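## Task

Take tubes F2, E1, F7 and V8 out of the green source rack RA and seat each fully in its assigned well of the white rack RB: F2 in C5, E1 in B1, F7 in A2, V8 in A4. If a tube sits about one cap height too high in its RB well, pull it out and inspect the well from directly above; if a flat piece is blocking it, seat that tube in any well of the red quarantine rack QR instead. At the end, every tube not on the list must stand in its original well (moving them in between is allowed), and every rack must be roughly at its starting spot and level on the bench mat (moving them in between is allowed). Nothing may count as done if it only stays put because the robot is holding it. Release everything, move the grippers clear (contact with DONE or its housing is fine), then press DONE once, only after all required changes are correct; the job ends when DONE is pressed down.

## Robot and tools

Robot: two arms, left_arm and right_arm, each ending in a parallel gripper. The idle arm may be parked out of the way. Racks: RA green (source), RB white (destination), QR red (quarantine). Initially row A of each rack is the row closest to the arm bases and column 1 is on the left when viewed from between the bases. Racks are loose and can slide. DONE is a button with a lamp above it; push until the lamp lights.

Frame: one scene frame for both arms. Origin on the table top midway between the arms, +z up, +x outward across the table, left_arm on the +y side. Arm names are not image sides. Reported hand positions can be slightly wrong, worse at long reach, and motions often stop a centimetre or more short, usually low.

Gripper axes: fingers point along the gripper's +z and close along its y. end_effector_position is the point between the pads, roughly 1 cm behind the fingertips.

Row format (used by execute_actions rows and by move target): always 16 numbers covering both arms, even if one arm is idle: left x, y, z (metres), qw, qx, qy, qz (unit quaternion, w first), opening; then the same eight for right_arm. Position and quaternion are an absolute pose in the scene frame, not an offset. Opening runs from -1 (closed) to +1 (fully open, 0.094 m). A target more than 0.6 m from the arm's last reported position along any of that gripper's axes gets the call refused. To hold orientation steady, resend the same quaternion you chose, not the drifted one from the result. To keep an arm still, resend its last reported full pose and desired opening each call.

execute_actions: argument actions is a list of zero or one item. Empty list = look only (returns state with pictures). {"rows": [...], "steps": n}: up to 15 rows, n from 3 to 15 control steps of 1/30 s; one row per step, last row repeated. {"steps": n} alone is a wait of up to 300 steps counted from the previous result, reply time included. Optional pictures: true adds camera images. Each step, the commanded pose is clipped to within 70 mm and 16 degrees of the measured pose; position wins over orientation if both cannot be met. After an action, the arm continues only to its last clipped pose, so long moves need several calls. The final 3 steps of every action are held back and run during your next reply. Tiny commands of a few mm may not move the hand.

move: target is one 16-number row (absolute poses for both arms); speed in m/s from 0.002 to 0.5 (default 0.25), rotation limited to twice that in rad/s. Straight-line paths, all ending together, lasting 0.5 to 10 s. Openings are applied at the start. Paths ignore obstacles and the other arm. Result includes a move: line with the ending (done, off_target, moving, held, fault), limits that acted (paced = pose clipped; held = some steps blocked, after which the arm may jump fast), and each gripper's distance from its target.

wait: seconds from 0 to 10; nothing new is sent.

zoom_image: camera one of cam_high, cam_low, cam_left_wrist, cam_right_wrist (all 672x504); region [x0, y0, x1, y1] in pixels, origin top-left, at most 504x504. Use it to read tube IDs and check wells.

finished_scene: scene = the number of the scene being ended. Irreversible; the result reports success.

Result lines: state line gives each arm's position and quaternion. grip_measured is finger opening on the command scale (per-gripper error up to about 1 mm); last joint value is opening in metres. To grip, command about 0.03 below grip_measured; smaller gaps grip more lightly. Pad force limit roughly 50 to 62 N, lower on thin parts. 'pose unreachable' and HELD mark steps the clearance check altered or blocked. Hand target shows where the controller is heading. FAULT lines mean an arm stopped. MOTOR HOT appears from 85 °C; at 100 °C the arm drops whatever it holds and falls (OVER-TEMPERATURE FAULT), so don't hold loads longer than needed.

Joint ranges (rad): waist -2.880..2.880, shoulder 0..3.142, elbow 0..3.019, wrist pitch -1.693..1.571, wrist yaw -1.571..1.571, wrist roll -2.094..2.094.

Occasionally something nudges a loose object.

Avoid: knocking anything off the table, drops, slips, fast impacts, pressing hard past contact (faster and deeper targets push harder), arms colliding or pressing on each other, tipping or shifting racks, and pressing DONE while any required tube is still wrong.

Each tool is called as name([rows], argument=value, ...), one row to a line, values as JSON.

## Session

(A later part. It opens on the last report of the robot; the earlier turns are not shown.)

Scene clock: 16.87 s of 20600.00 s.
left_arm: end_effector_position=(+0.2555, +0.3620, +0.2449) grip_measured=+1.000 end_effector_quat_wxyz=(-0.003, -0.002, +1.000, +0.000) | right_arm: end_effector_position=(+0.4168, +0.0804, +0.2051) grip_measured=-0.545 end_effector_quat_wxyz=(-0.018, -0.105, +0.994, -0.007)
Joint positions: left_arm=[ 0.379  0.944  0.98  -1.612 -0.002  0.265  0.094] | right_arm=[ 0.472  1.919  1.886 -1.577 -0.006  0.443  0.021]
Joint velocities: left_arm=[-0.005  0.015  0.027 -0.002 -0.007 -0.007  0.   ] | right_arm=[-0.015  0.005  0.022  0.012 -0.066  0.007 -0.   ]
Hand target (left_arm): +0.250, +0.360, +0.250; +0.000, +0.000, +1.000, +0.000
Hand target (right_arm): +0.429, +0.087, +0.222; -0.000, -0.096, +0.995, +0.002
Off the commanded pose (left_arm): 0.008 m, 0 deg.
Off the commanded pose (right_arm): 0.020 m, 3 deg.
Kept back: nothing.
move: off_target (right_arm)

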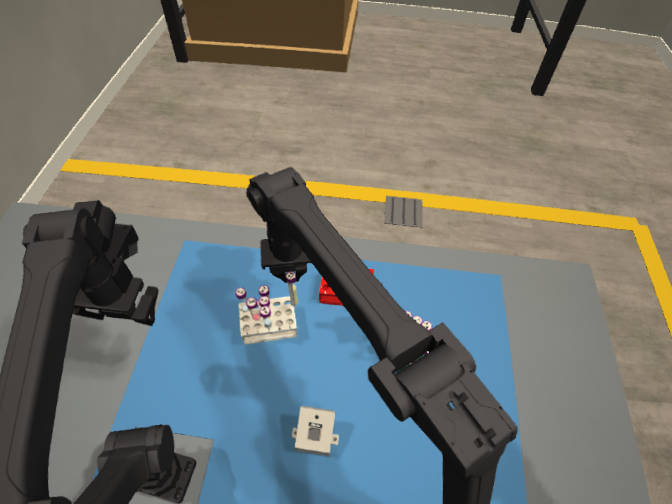

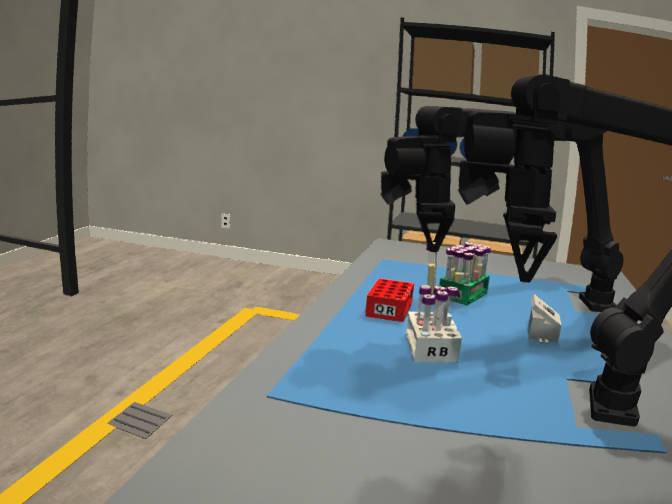

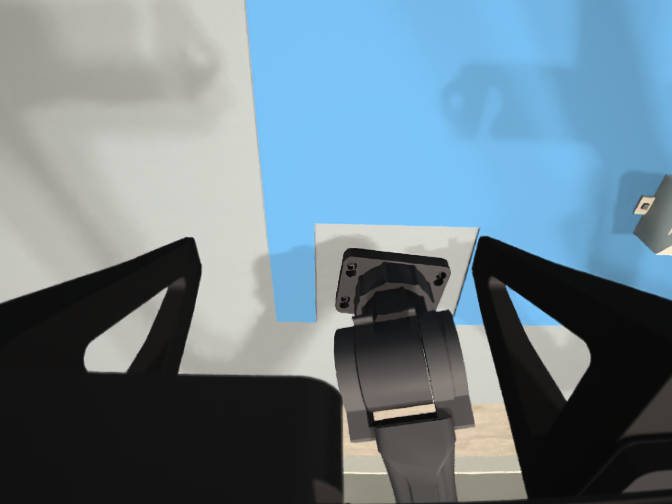

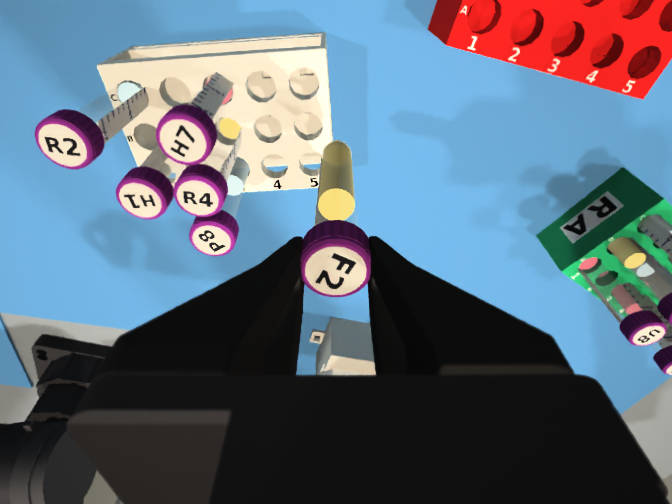

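move(target=[0.25,0.36,0.25,0,0,1,0,1,0.445,0.113,0.21,0,-0.096,0.995,0,-0.575], speed=0.06)

Scene clock: 18.20 s of 20600.00 s.
left_arm: end_effector_position=(+0.2555, +0.3620, +0.2449) grip_measured=+1.000 end_effector_quat_wxyz=(-0.003, -0.002, +1.000, +0.000) | right_arm: end_effector_position=(+0.4362, +0.1001, +0.1995) grip_measured=-0.545 end_effector_quat_wxyz=(-0.013, -0.099, +0.995, -0.006)
Joint positions: left_arm=[ 0.379  0.944  0.98  -1.612 -0.002  0.265  0.094] | right_arm=[ 0.479  1.995  1.988 -1.593 -0.004  0.462  0.021]
Joint velocities: left_arm=[-0.015 -0.005  0.022  0.007 -0.037  0.022  0.   ] | right_arm=[-0.015  0.015  0.012 -0.032 -0.022  0.051 -0.   ]
Hand target (left_arm): +0.250, +0.360, +0.250; +0.000, +0.000, +1.000, +0.000
Hand target (right_arm): +0.445, +0.112, +0.210; +0.000, -0.096, +0.995, +0.001
Off the commanded pose (left_arm): 0.008 m, 0 deg.
Off the commanded pose (right_arm): 0.019 m, 2 deg.
Kept back: nothing.
move: off_target (right_arm)

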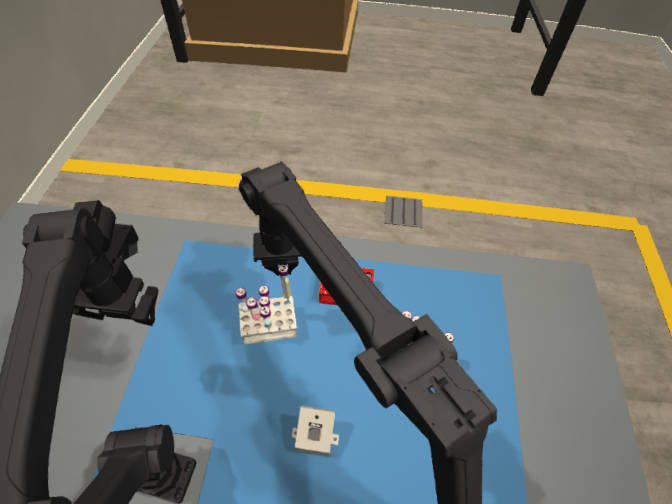

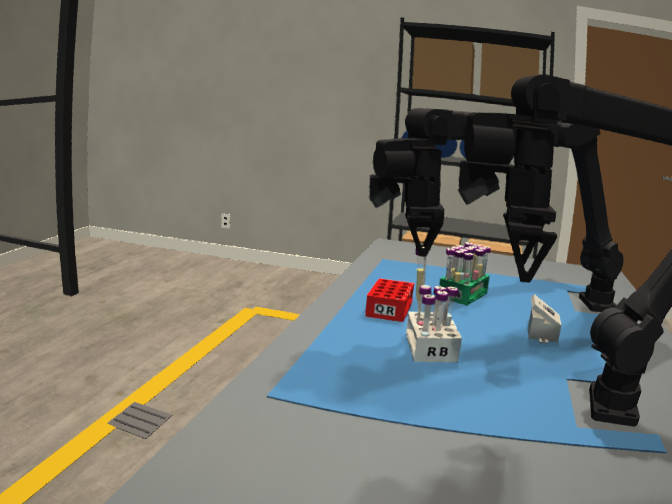

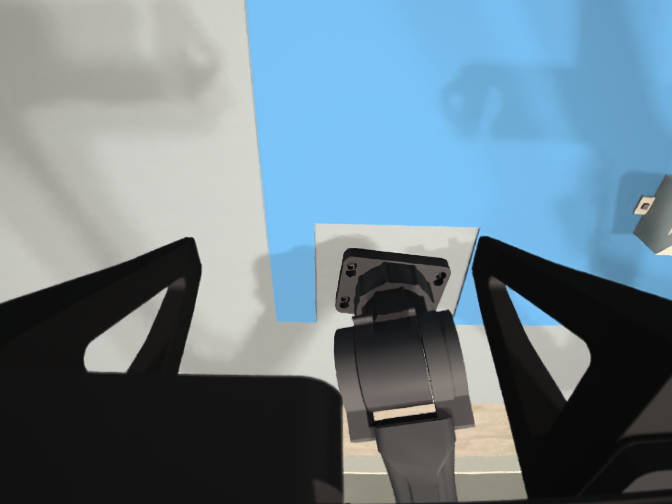

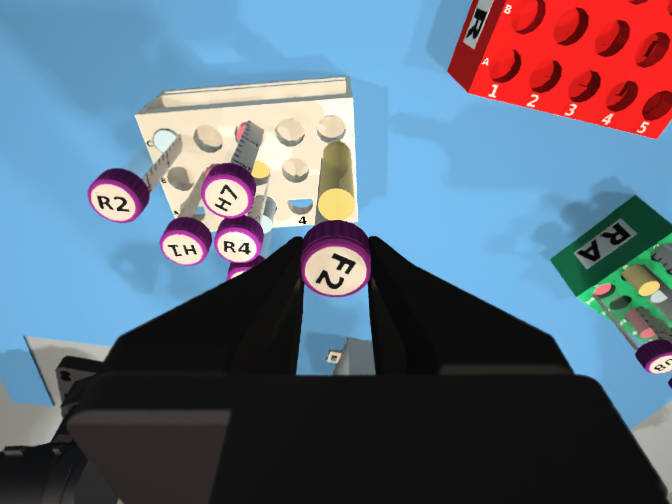

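move(target=[0.25,0.36,0.25,0,0,1,0,1,0.440,0.11,0.178,0,-0.096,0.995,0,-0.575], speed=0.03)

zoom_image(camera="cam_right_wrist", region=[240,60,440,240])

zoom_image(camera="cam_low", region=[380,240,490,370])

Scene clock: 19.47 s of 20600.00 s.
left_arm: end_effector_position=(+0.2555, +0.3620, +0.2449) grip_measured=+1.000 end_effector_quat_wxyz=(-0.003, -0.002, +1.000, +0.000) | right_arm: end_effector_position=(+0.4423, +0.1055, +0.1868) grip_measured=-0.545 end_effector_quat_wxyz=(+0.001, -0.099, +0.995, +0.003)
Joint positions: left_arm=[ 0.379  0.944  0.98  -1.612 -0.002  0.265  0.094] | right_arm=[ 0.48   1.995  1.955 -1.526 -0.004  0.465  0.021]
Joint velocities: left_arm=[-0.005 -0.005 -0.022 -0.017 -0.022 -0.022  0.   ] | right_arm=[-0.005 -0.005 -0.007  0.012  0.007  0.037 -0.   ]
Hand target (left_arm): +0.250, +0.360, +0.250; +0.000, +0.000, +1.000, +0.000
Hand target (right_arm): +0.440, +0.110, +0.178; -0.000, -0.096, +0.995, +0.000
Off the commanded pose (left_arm): 0.008 m, 0 deg.
Off the commanded pose (right_arm): 0.010 m, 0 deg.
Kept back: nothing.
move: done

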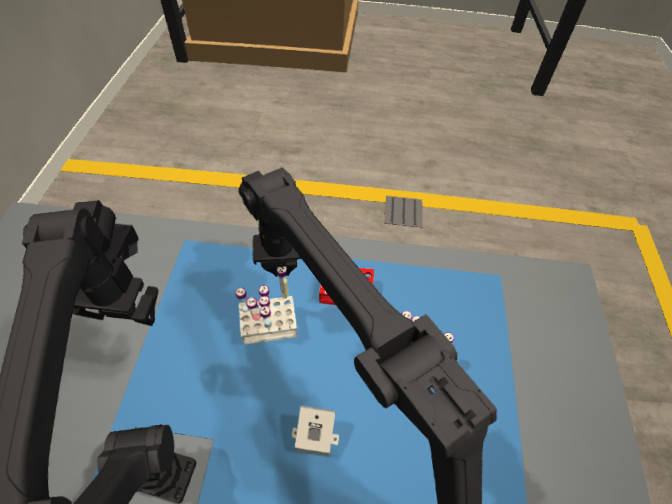

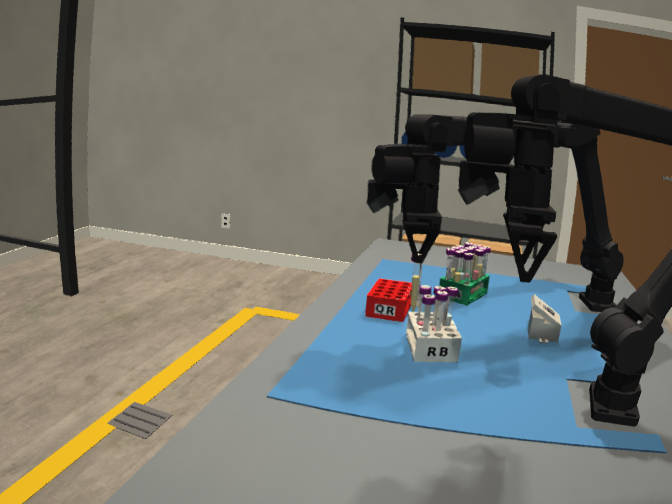

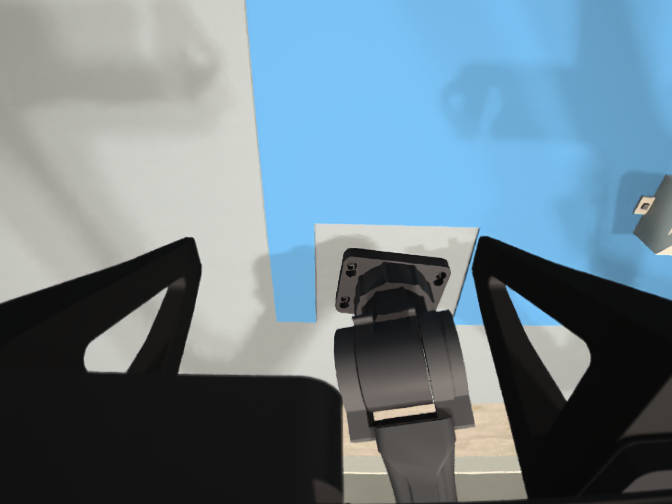

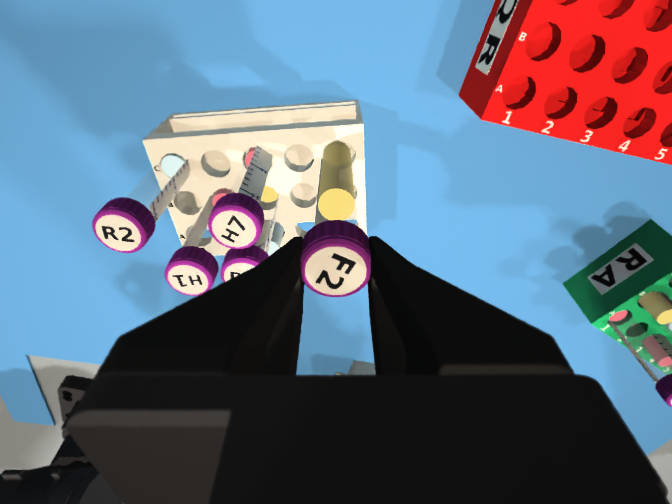

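Region (240, 60, 440, 240) of cam_right_wrist's 672x504 image, scaled by 2.520, with more detail than that image has; it fills the top 454 rows of this view, and the rest is white.

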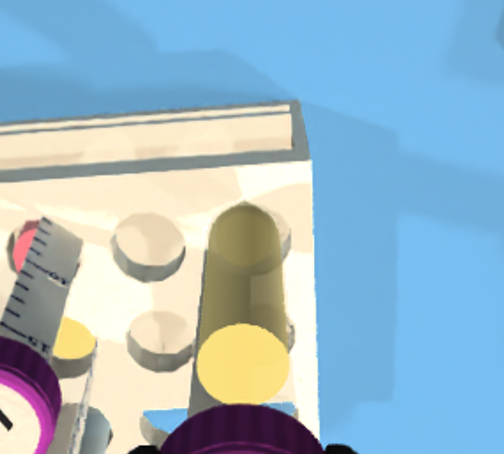

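Region (380, 240, 490, 370) of cam_low's 672x504 image, scaled by 3.877, with more detail than that image has; it fills the left 426 columns of this view, and the rest is white.

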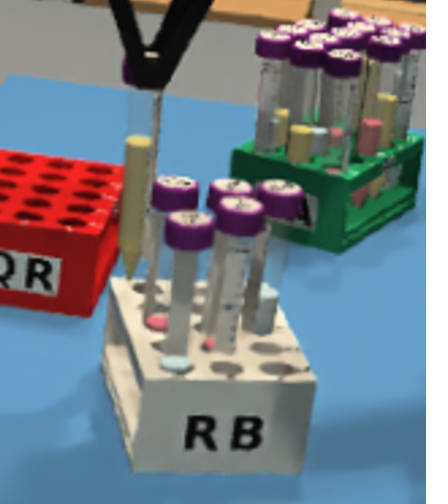

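move(target=[0.25,0.36,0.25,0,0,1,0,1,0.427,0.101,0.176,0,-0.096,0.995,0,-0.575], speed=0.03)

zoom_image(camera="cam_right_wrist", region=[240,60,440,240])

Scene clock: 20.63 s of 20600.00 s.
left_arm: end_effector_position=(+0.2555, +0.3620, +0.2449) grip_measured=+1.000 end_effector_quat_wxyz=(-0.003, -0.002, +1.000, +0.000) | right_arm: end_effector_position=(+0.4307, +0.0998, +0.1667) grip_measured=-0.545 end_effector_quat_wxyz=(-0.009, -0.100, +0.995, -0.004)
Joint positions: left_arm=[ 0.379  0.944  0.98  -1.612 -0.002  0.265  0.094] | right_arm=[ 0.485  1.98   1.879 -1.49  -0.003  0.467  0.021]
Joint velocities: left_arm=[ 0.005 -0.005  0.012  0.002 -0.022 -0.037  0.   ] | right_arm=[ 0.005 -0.005  0.002 -0.002 -0.051  0.051  0.   ]
Hand target (left_arm): +0.250, +0.360, +0.250; +0.000, +0.000, +1.000, +0.000
Hand target (right_arm): +0.427, +0.101, +0.176; -0.000, -0.096, +0.995, -0.000
Off the commanded pose (left_arm): 0.008 m, 0 deg.
Off the commanded pose (right_arm): 0.010 m, 1 deg.
Kept back: nothing.
move: done

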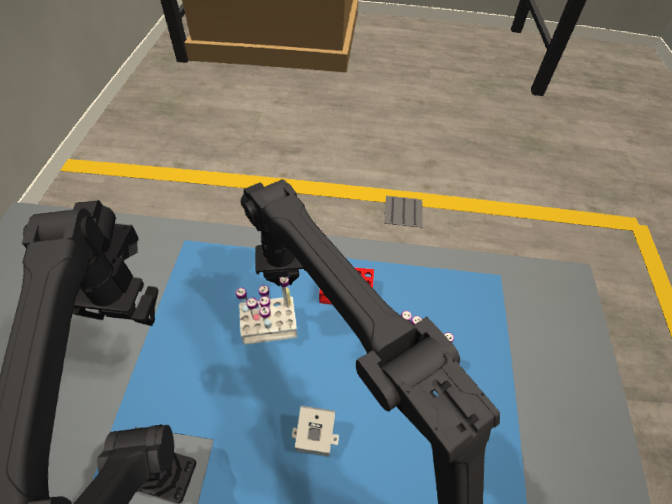

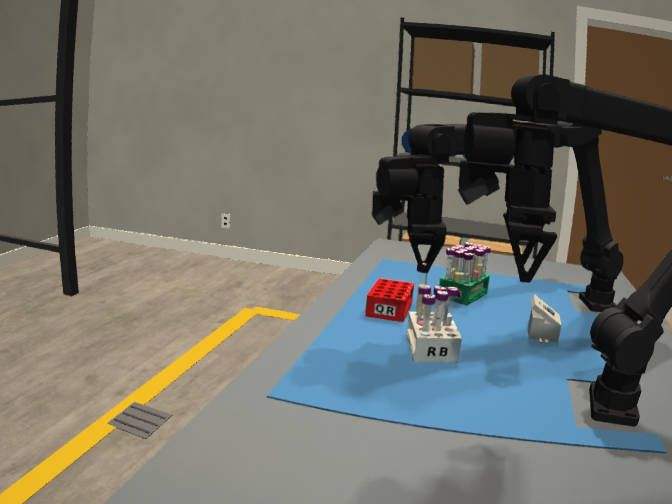

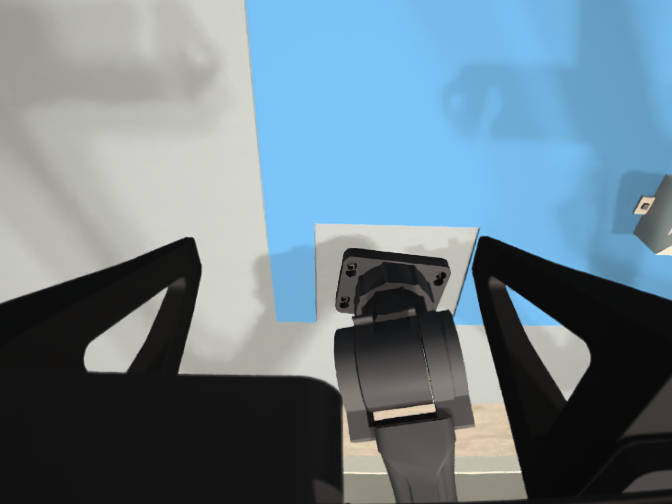

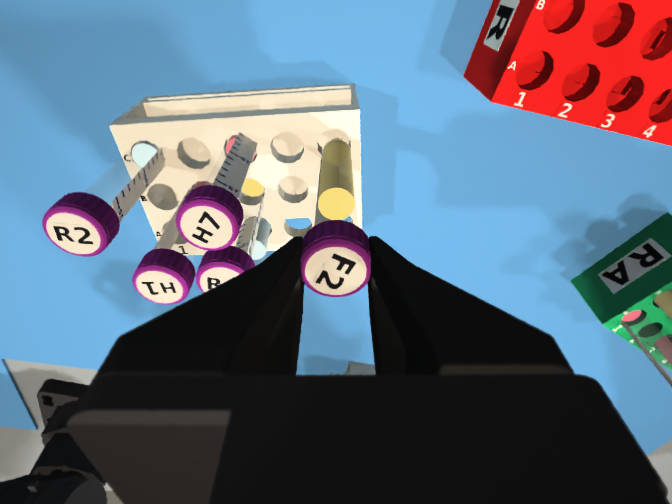

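Region (240, 60, 440, 240) of cam_right_wrist's 672x504 image, scaled by 2.520, with more detail than that image has; it fills the top 454 rows of this view, and the rest is white.

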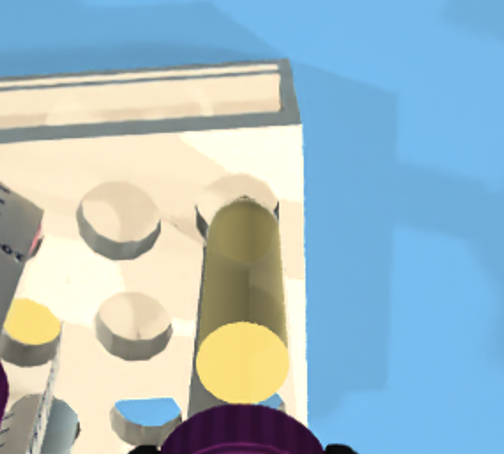

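Tip is in the hole.

move(target=[0.25,0.36,0.25,0,0,1,0,1,0.431,0.103,0.125,0,-0.096,0.995,0,-0.575], speed=0.03)

zoom_image(camera="cam_low", region=[380,240,490,370])

Scene clock: 22.50 s of 20600.00 s.
left_arm: end_effector_position=(+0.2555, +0.3620, +0.2449) grip_measured=+1.000 end_effector_quat_wxyz=(-0.003, -0.002, +1.000, +0.000) | right_arm: end_effector_position=(+0.4329, +0.1014, +0.1368) grip_measured=-0.545 end_effector_quat_wxyz=(+0.003, -0.100, +0.995, +0.003)
Joint positions: left_arm=[ 0.379  0.944  0.98  -1.612 -0.002  0.265  0.094] | right_arm=[ 0.485  1.98   1.8   -1.383 -0.003  0.467  0.021]
Joint velocities: left_arm=[-0.005 -0.005  0.007  0.022 -0.081 -0.095  0.   ] | right_arm=[-0.005  0.005  0.012 -0.002  0.051  0.037  0.   ]
Hand target (left_arm): +0.250, +0.360, +0.250; +0.000, +0.000, +1.000, +0.000
Hand target (right_arm): +0.431, +0.103, +0.125; -0.000, -0.096, +0.995, +0.000
Off the commanded pose (left_arm): 0.008 m, 0 deg.
Off the commanded pose (right_arm): 0.012 m, 1 deg.
Kept back: nothing.
move: off_target (right_arm)

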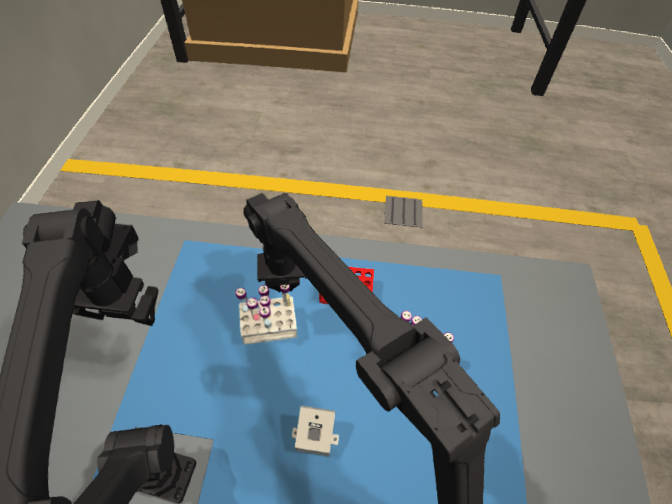

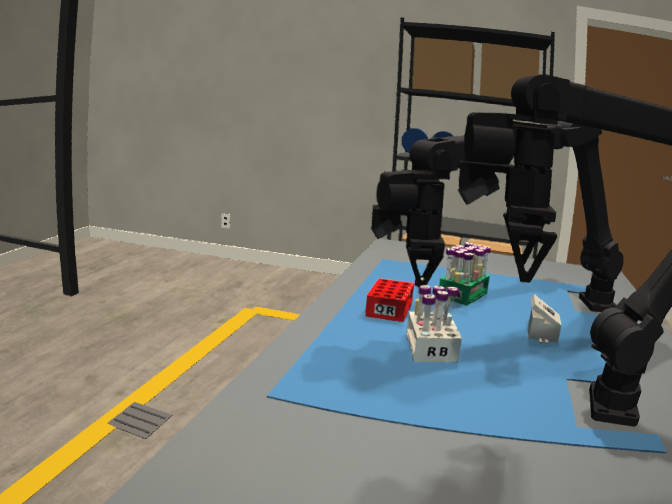

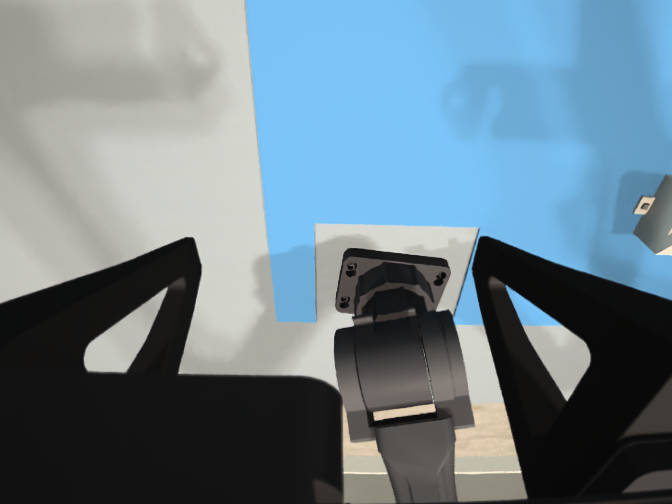

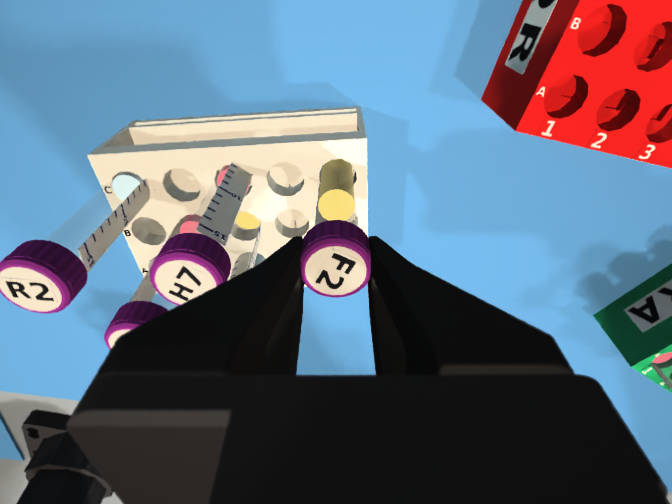

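Region (380, 240, 490, 370) of cam_low's 672x504 image, scaled by 3.877, with more detail than that image has; it fills the left 426 columns of this view, and the rest is white.

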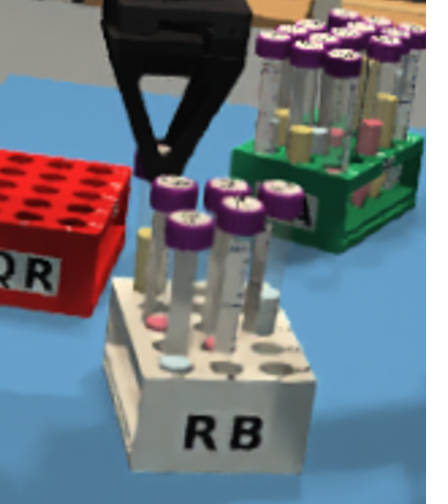

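move(target=[0.25,0.36,0.25,0,0,1,0,1,0.431,0.103,0.125,0,-0.096,0.995,0,-0.3], speed=0.03)

move(target=[0.25,0.36,0.25,0,0,1,0,1,0.438,0.107,0.2,0,-0.096,0.995,0,-0.3], speed=0.1)

move(target=[0.25,0.36,0.25,0,0,1,0,1,0.325,-0.195,0.185,0,-0.096,0.995,0,-0.43])

zoom_image(camera="cam_low", region=[380,240,490,370])

Scene clock: 23.43 s of 20600.00 s.
left_arm: end_effector_position=(+0.2555, +0.3620, +0.2449) grip_measured=+1.000 end_effector_quat_wxyz=(-0.003, -0.002, +1.000, +0.000) | right_arm: end_effector_position=(+0.4324, +0.1011, +0.1348) grip_measured=-0.302 end_effector_quat_wxyz=(+0.002, -0.100, +0.995, +0.003)
Joint positions: left_arm=[ 0.379  0.944  0.98  -1.612 -0.002  0.265  0.094] | right_arm=[ 0.485  1.98   1.795 -1.378 -0.003  0.467  0.033]
Joint velocities: left_arm=[-0.005 -0.005  0.012 -0.012 -0.022 -0.022  0.   ] | right_arm=[-0.015 -0.024 -0.017  0.007 -0.037 -0.007  0.001]
Hand target (left_arm): +0.250, +0.360, +0.250; +0.000, +0.000, +1.000, +0.000
Hand target (right_arm): +0.431, +0.103, +0.125; -0.000, -0.096, +0.995, -0.000
Off the commanded pose (left_arm): 0.008 m, 0 deg.
Off the commanded pose (right_arm): 0.010 m, 1 deg.
Kept back: nothing.
move: done

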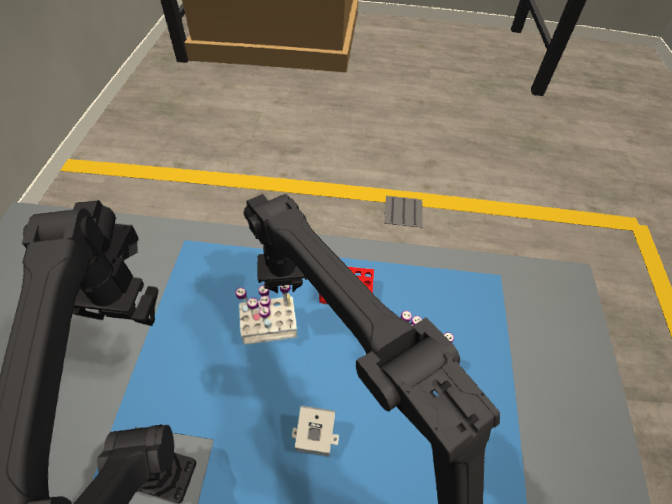

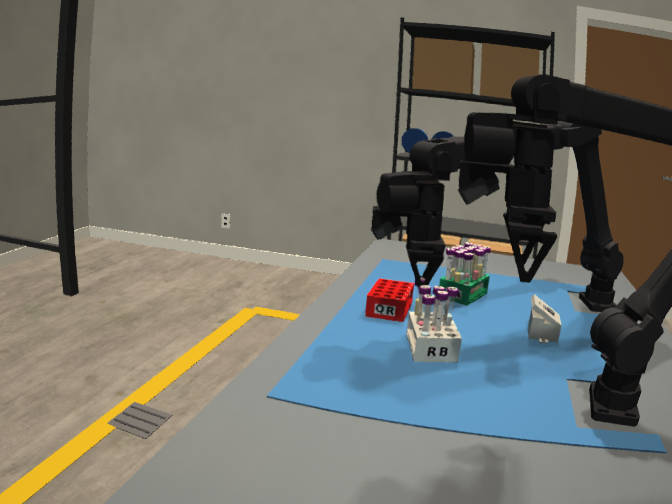

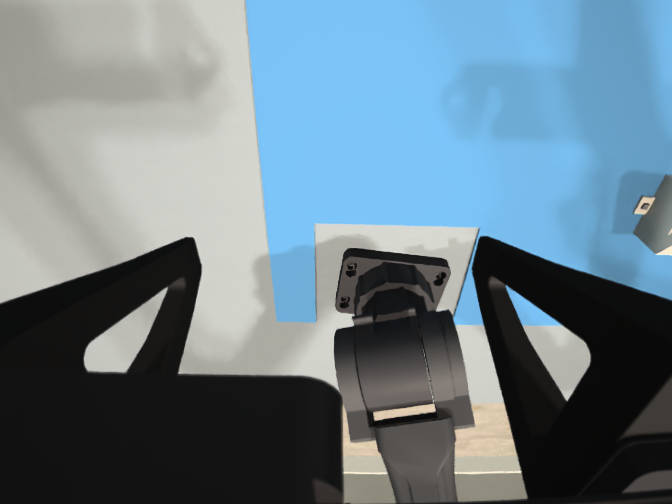

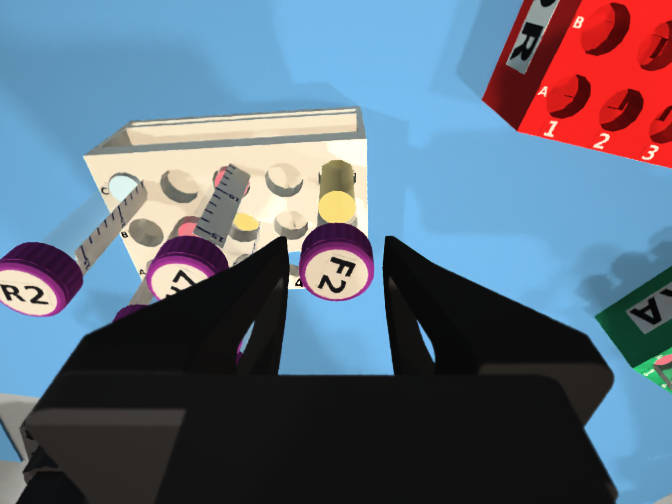

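Scene clock: 24.47 s of 20600.00 s.
left_arm: end_effector_position=(+0.2555, +0.3620, +0.2449) grip_measured=+1.000 end_effector_quat_wxyz=(-0.003, -0.002, +1.000, +0.000) | right_arm: end_effector_position=(+0.4282, +0.0977, +0.1822) grip_measured=-0.302 end_effector_quat_wxyz=(-0.017, -0.100, +0.995, -0.009)
Joint positions: left_arm=[ 0.379  0.944  0.98  -1.612 -0.002  0.265  0.094] | right_arm=[ 0.485  1.98   1.919 -1.549 -0.003  0.467  0.033]
Joint velocities: left_arm=[-0.015  0.005 -0.017 -0.017  0.022  0.007  0.   ] | right_arm=[-0.015  0.005  0.007 -0.017  0.007 -0.022  0.   ]
Hand target (left_arm): +0.250, +0.360, +0.250; +0.000, +0.000, +1.000, +0.000
Hand target (right_arm): +0.437, +0.106, +0.200; +0.000, -0.096, +0.995, +0.000
Off the commanded pose (left_arm): 0.008 m, 0 deg.
Off the commanded pose (right_arm): 0.022 m, 2 deg.
Kept back: nothing.
move: off_target (right_arm)

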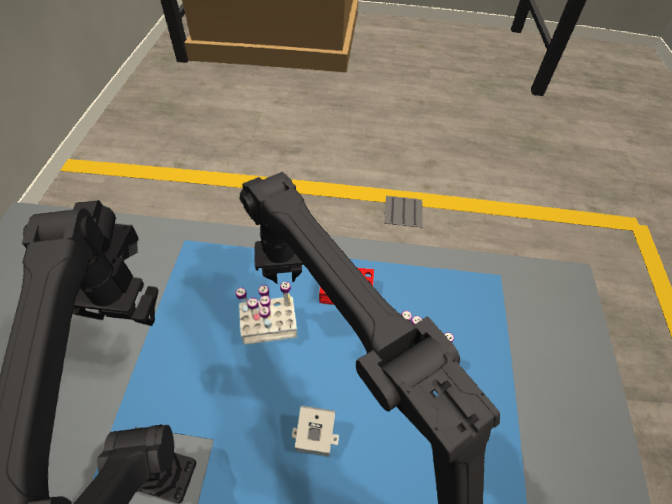

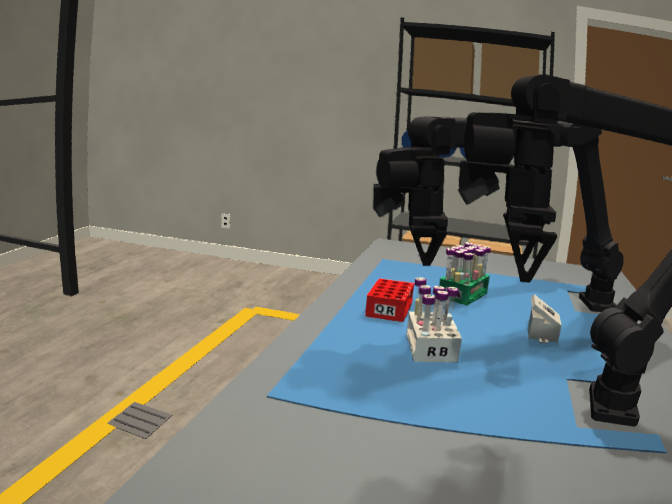

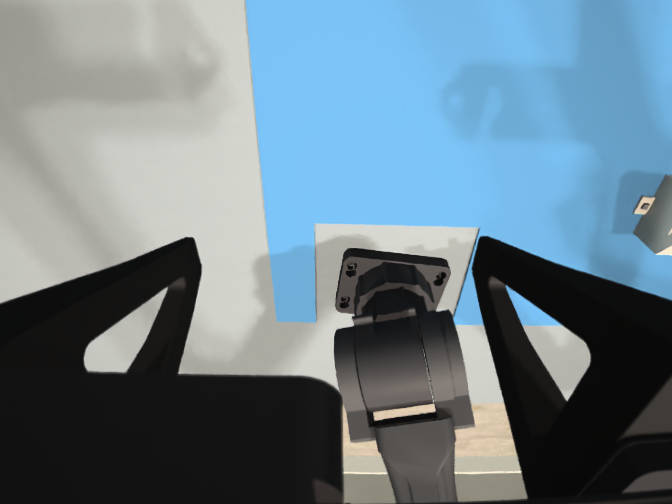

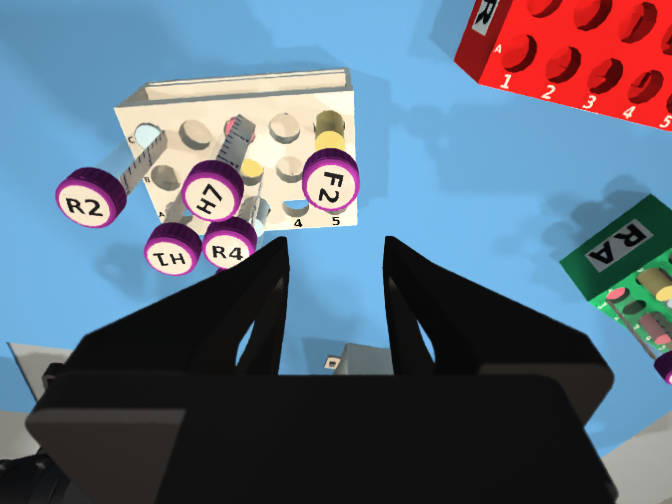

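Scene clock: 26.30 s of 20600.00 s.
left_arm: end_effector_position=(+0.2555, +0.3620, +0.2449) grip_measured=+1.000 end_effector_quat_wxyz=(-0.003, -0.002, +1.000, +0.000) | right_arm: end_effector_position=(+0.3203, -0.1952, +0.1839) grip_measured=-0.428 end_effector_quat_wxyz=(-0.003, -0.084, +0.996, -0.003)
Joint positions: left_arm=[ 0.379  0.944  0.98  -1.612 -0.002  0.265  0.094] | right_arm=[ 0.041  1.355  1.13  -1.353  0.004  0.054  0.027]
Joint velocities: left_arm=[-0.005 -0.015 -0.012 -0.022 -0.037 -0.037  0.   ] | right_arm=[-0.005 -0.005 -0.007  0.012  0.037  0.022 -0.002]
Hand target (left_arm): +0.250, +0.360, +0.250; +0.000, +0.000, +1.000, +0.000
Hand target (right_arm): +0.320, -0.192, +0.182; +0.001, -0.096, +0.995, -0.001
Off the commanded pose (left_arm): 0.008 m, 0 deg.
Off the commanded pose (right_arm): 0.005 m, 1 deg.
Kept back: nothing.
move: done

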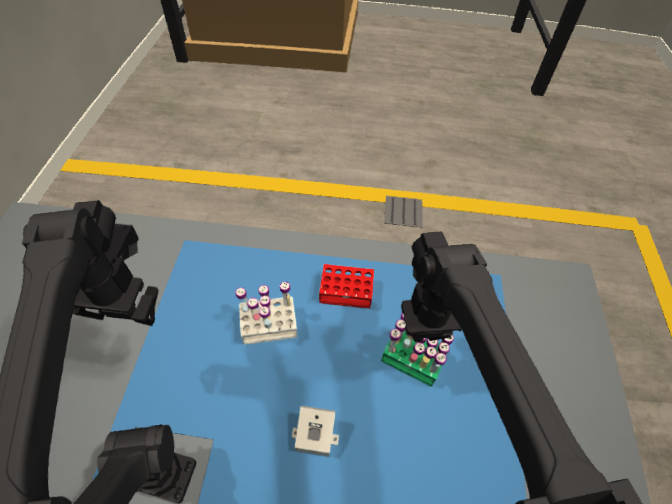

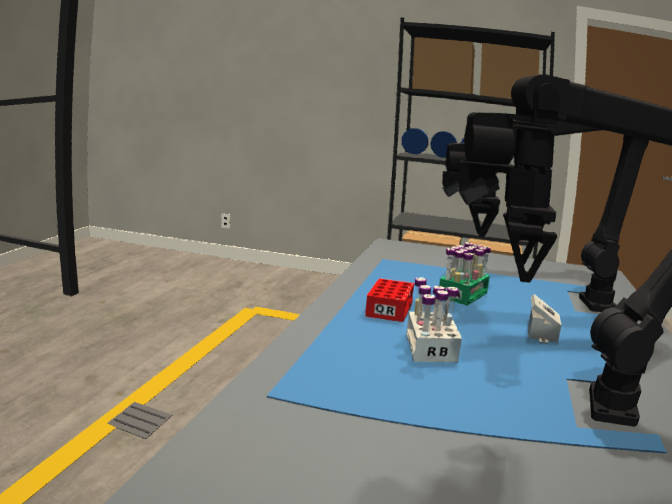

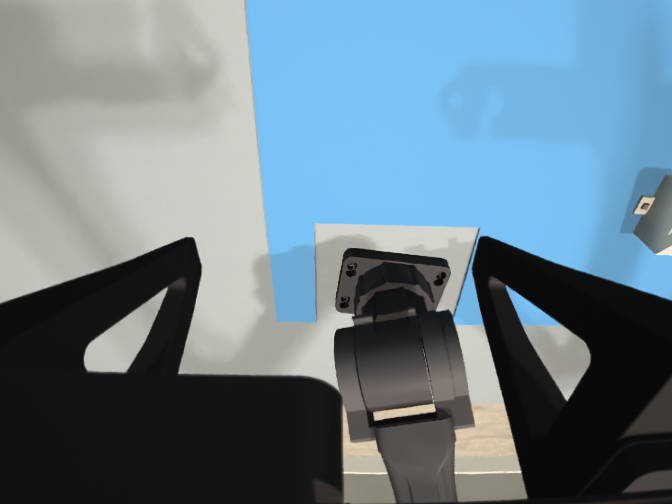

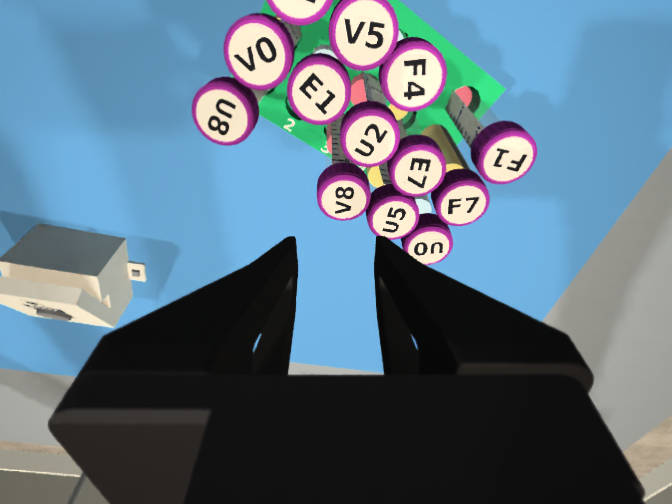

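Region (380, 240, 490, 370) of cam_low's 672x504 image, scaled by 3.877, with more detail than that image has; it fills the left 426 columns of this view, and the rest is white.

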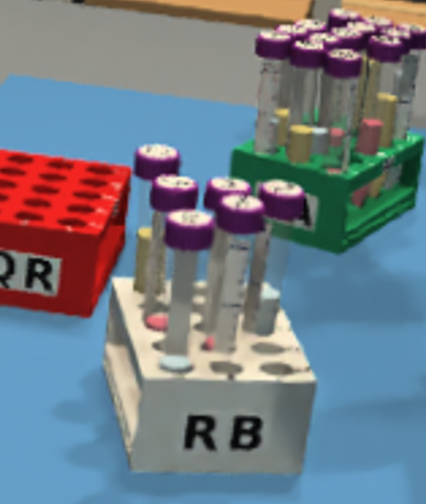

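move(target=[0.25,0.36,0.25,0,0,1,0,1,0.321,-0.200,0.14,0,-0.267,0.964,0,-0.43], speed=0.1)

Scene clock: 28.77 s of 20600.00 s.
left_arm: end_effector_position=(+0.2555, +0.3620, +0.2449) grip_measured=+1.000 end_effector_quat_wxyz=(-0.003, -0.002, +1.000, +0.000) | right_arm: end_effector_position=(+0.3208, -0.1973, +0.1488) grip_measured=-0.428 end_effector_quat_wxyz=(+0.006, -0.263, +0.965, -0.002)
Joint positions: left_arm=[ 0.379  0.944  0.98  -1.612 -0.002  0.265  0.094] | right_arm=[ 0.034  1.369  1.048 -1.238  0.003 -0.316  0.027]
Joint velocities: left_arm=[-0.005 -0.015  0.002 -0.022  0.022 -0.095  0.   ] | right_arm=[ 0.005 -0.005 -0.017  0.002  0.007 -0.051 -0.001]
Hand target (left_arm): +0.250, +0.360, +0.250; +0.000, +0.000, +1.000, +0.000
Hand target (right_arm): +0.321, -0.200, +0.140; +0.000, -0.267, +0.964, -0.000
Off the commanded pose (left_arm): 0.008 m, 0 deg.
Off the commanded pose (right_arm): 0.009 m, 1 deg.
Kept back: nothing.
move: done

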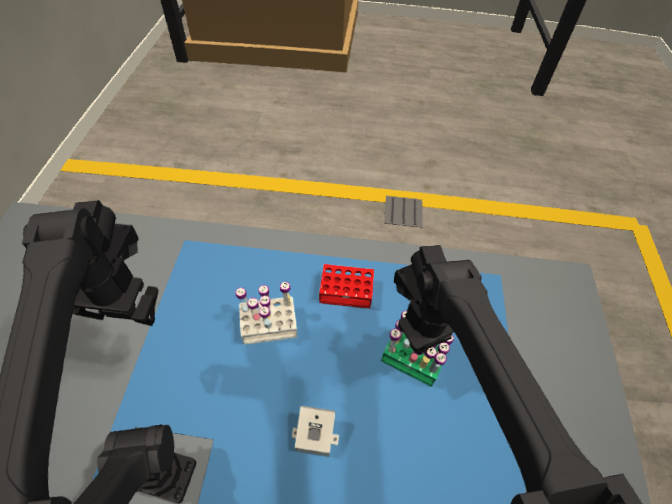

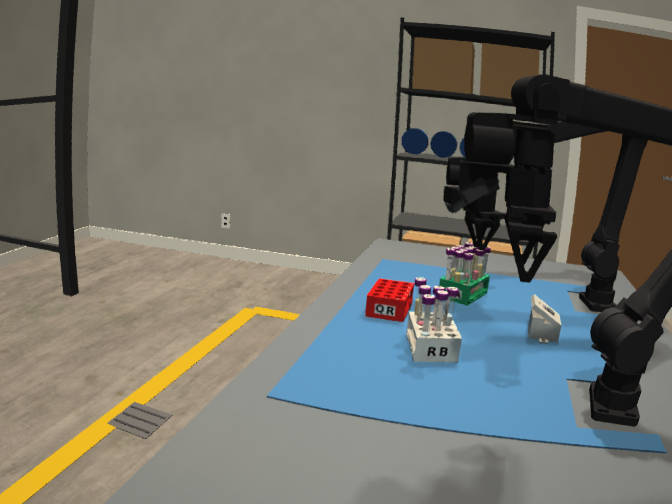

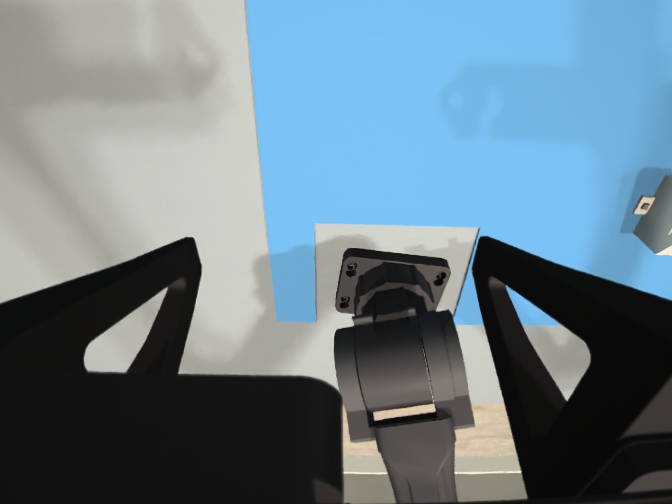

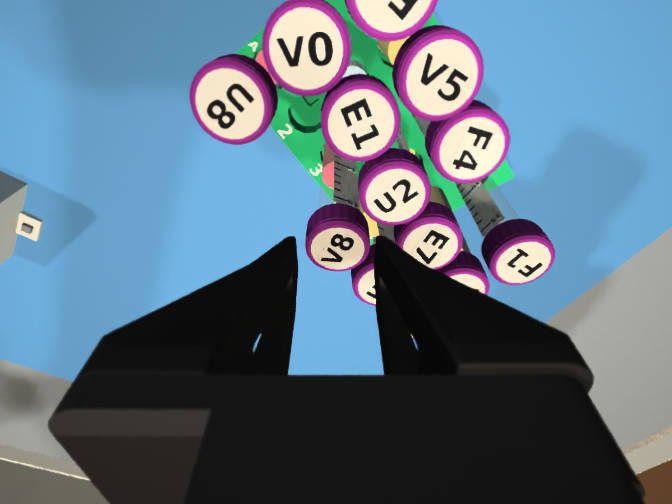

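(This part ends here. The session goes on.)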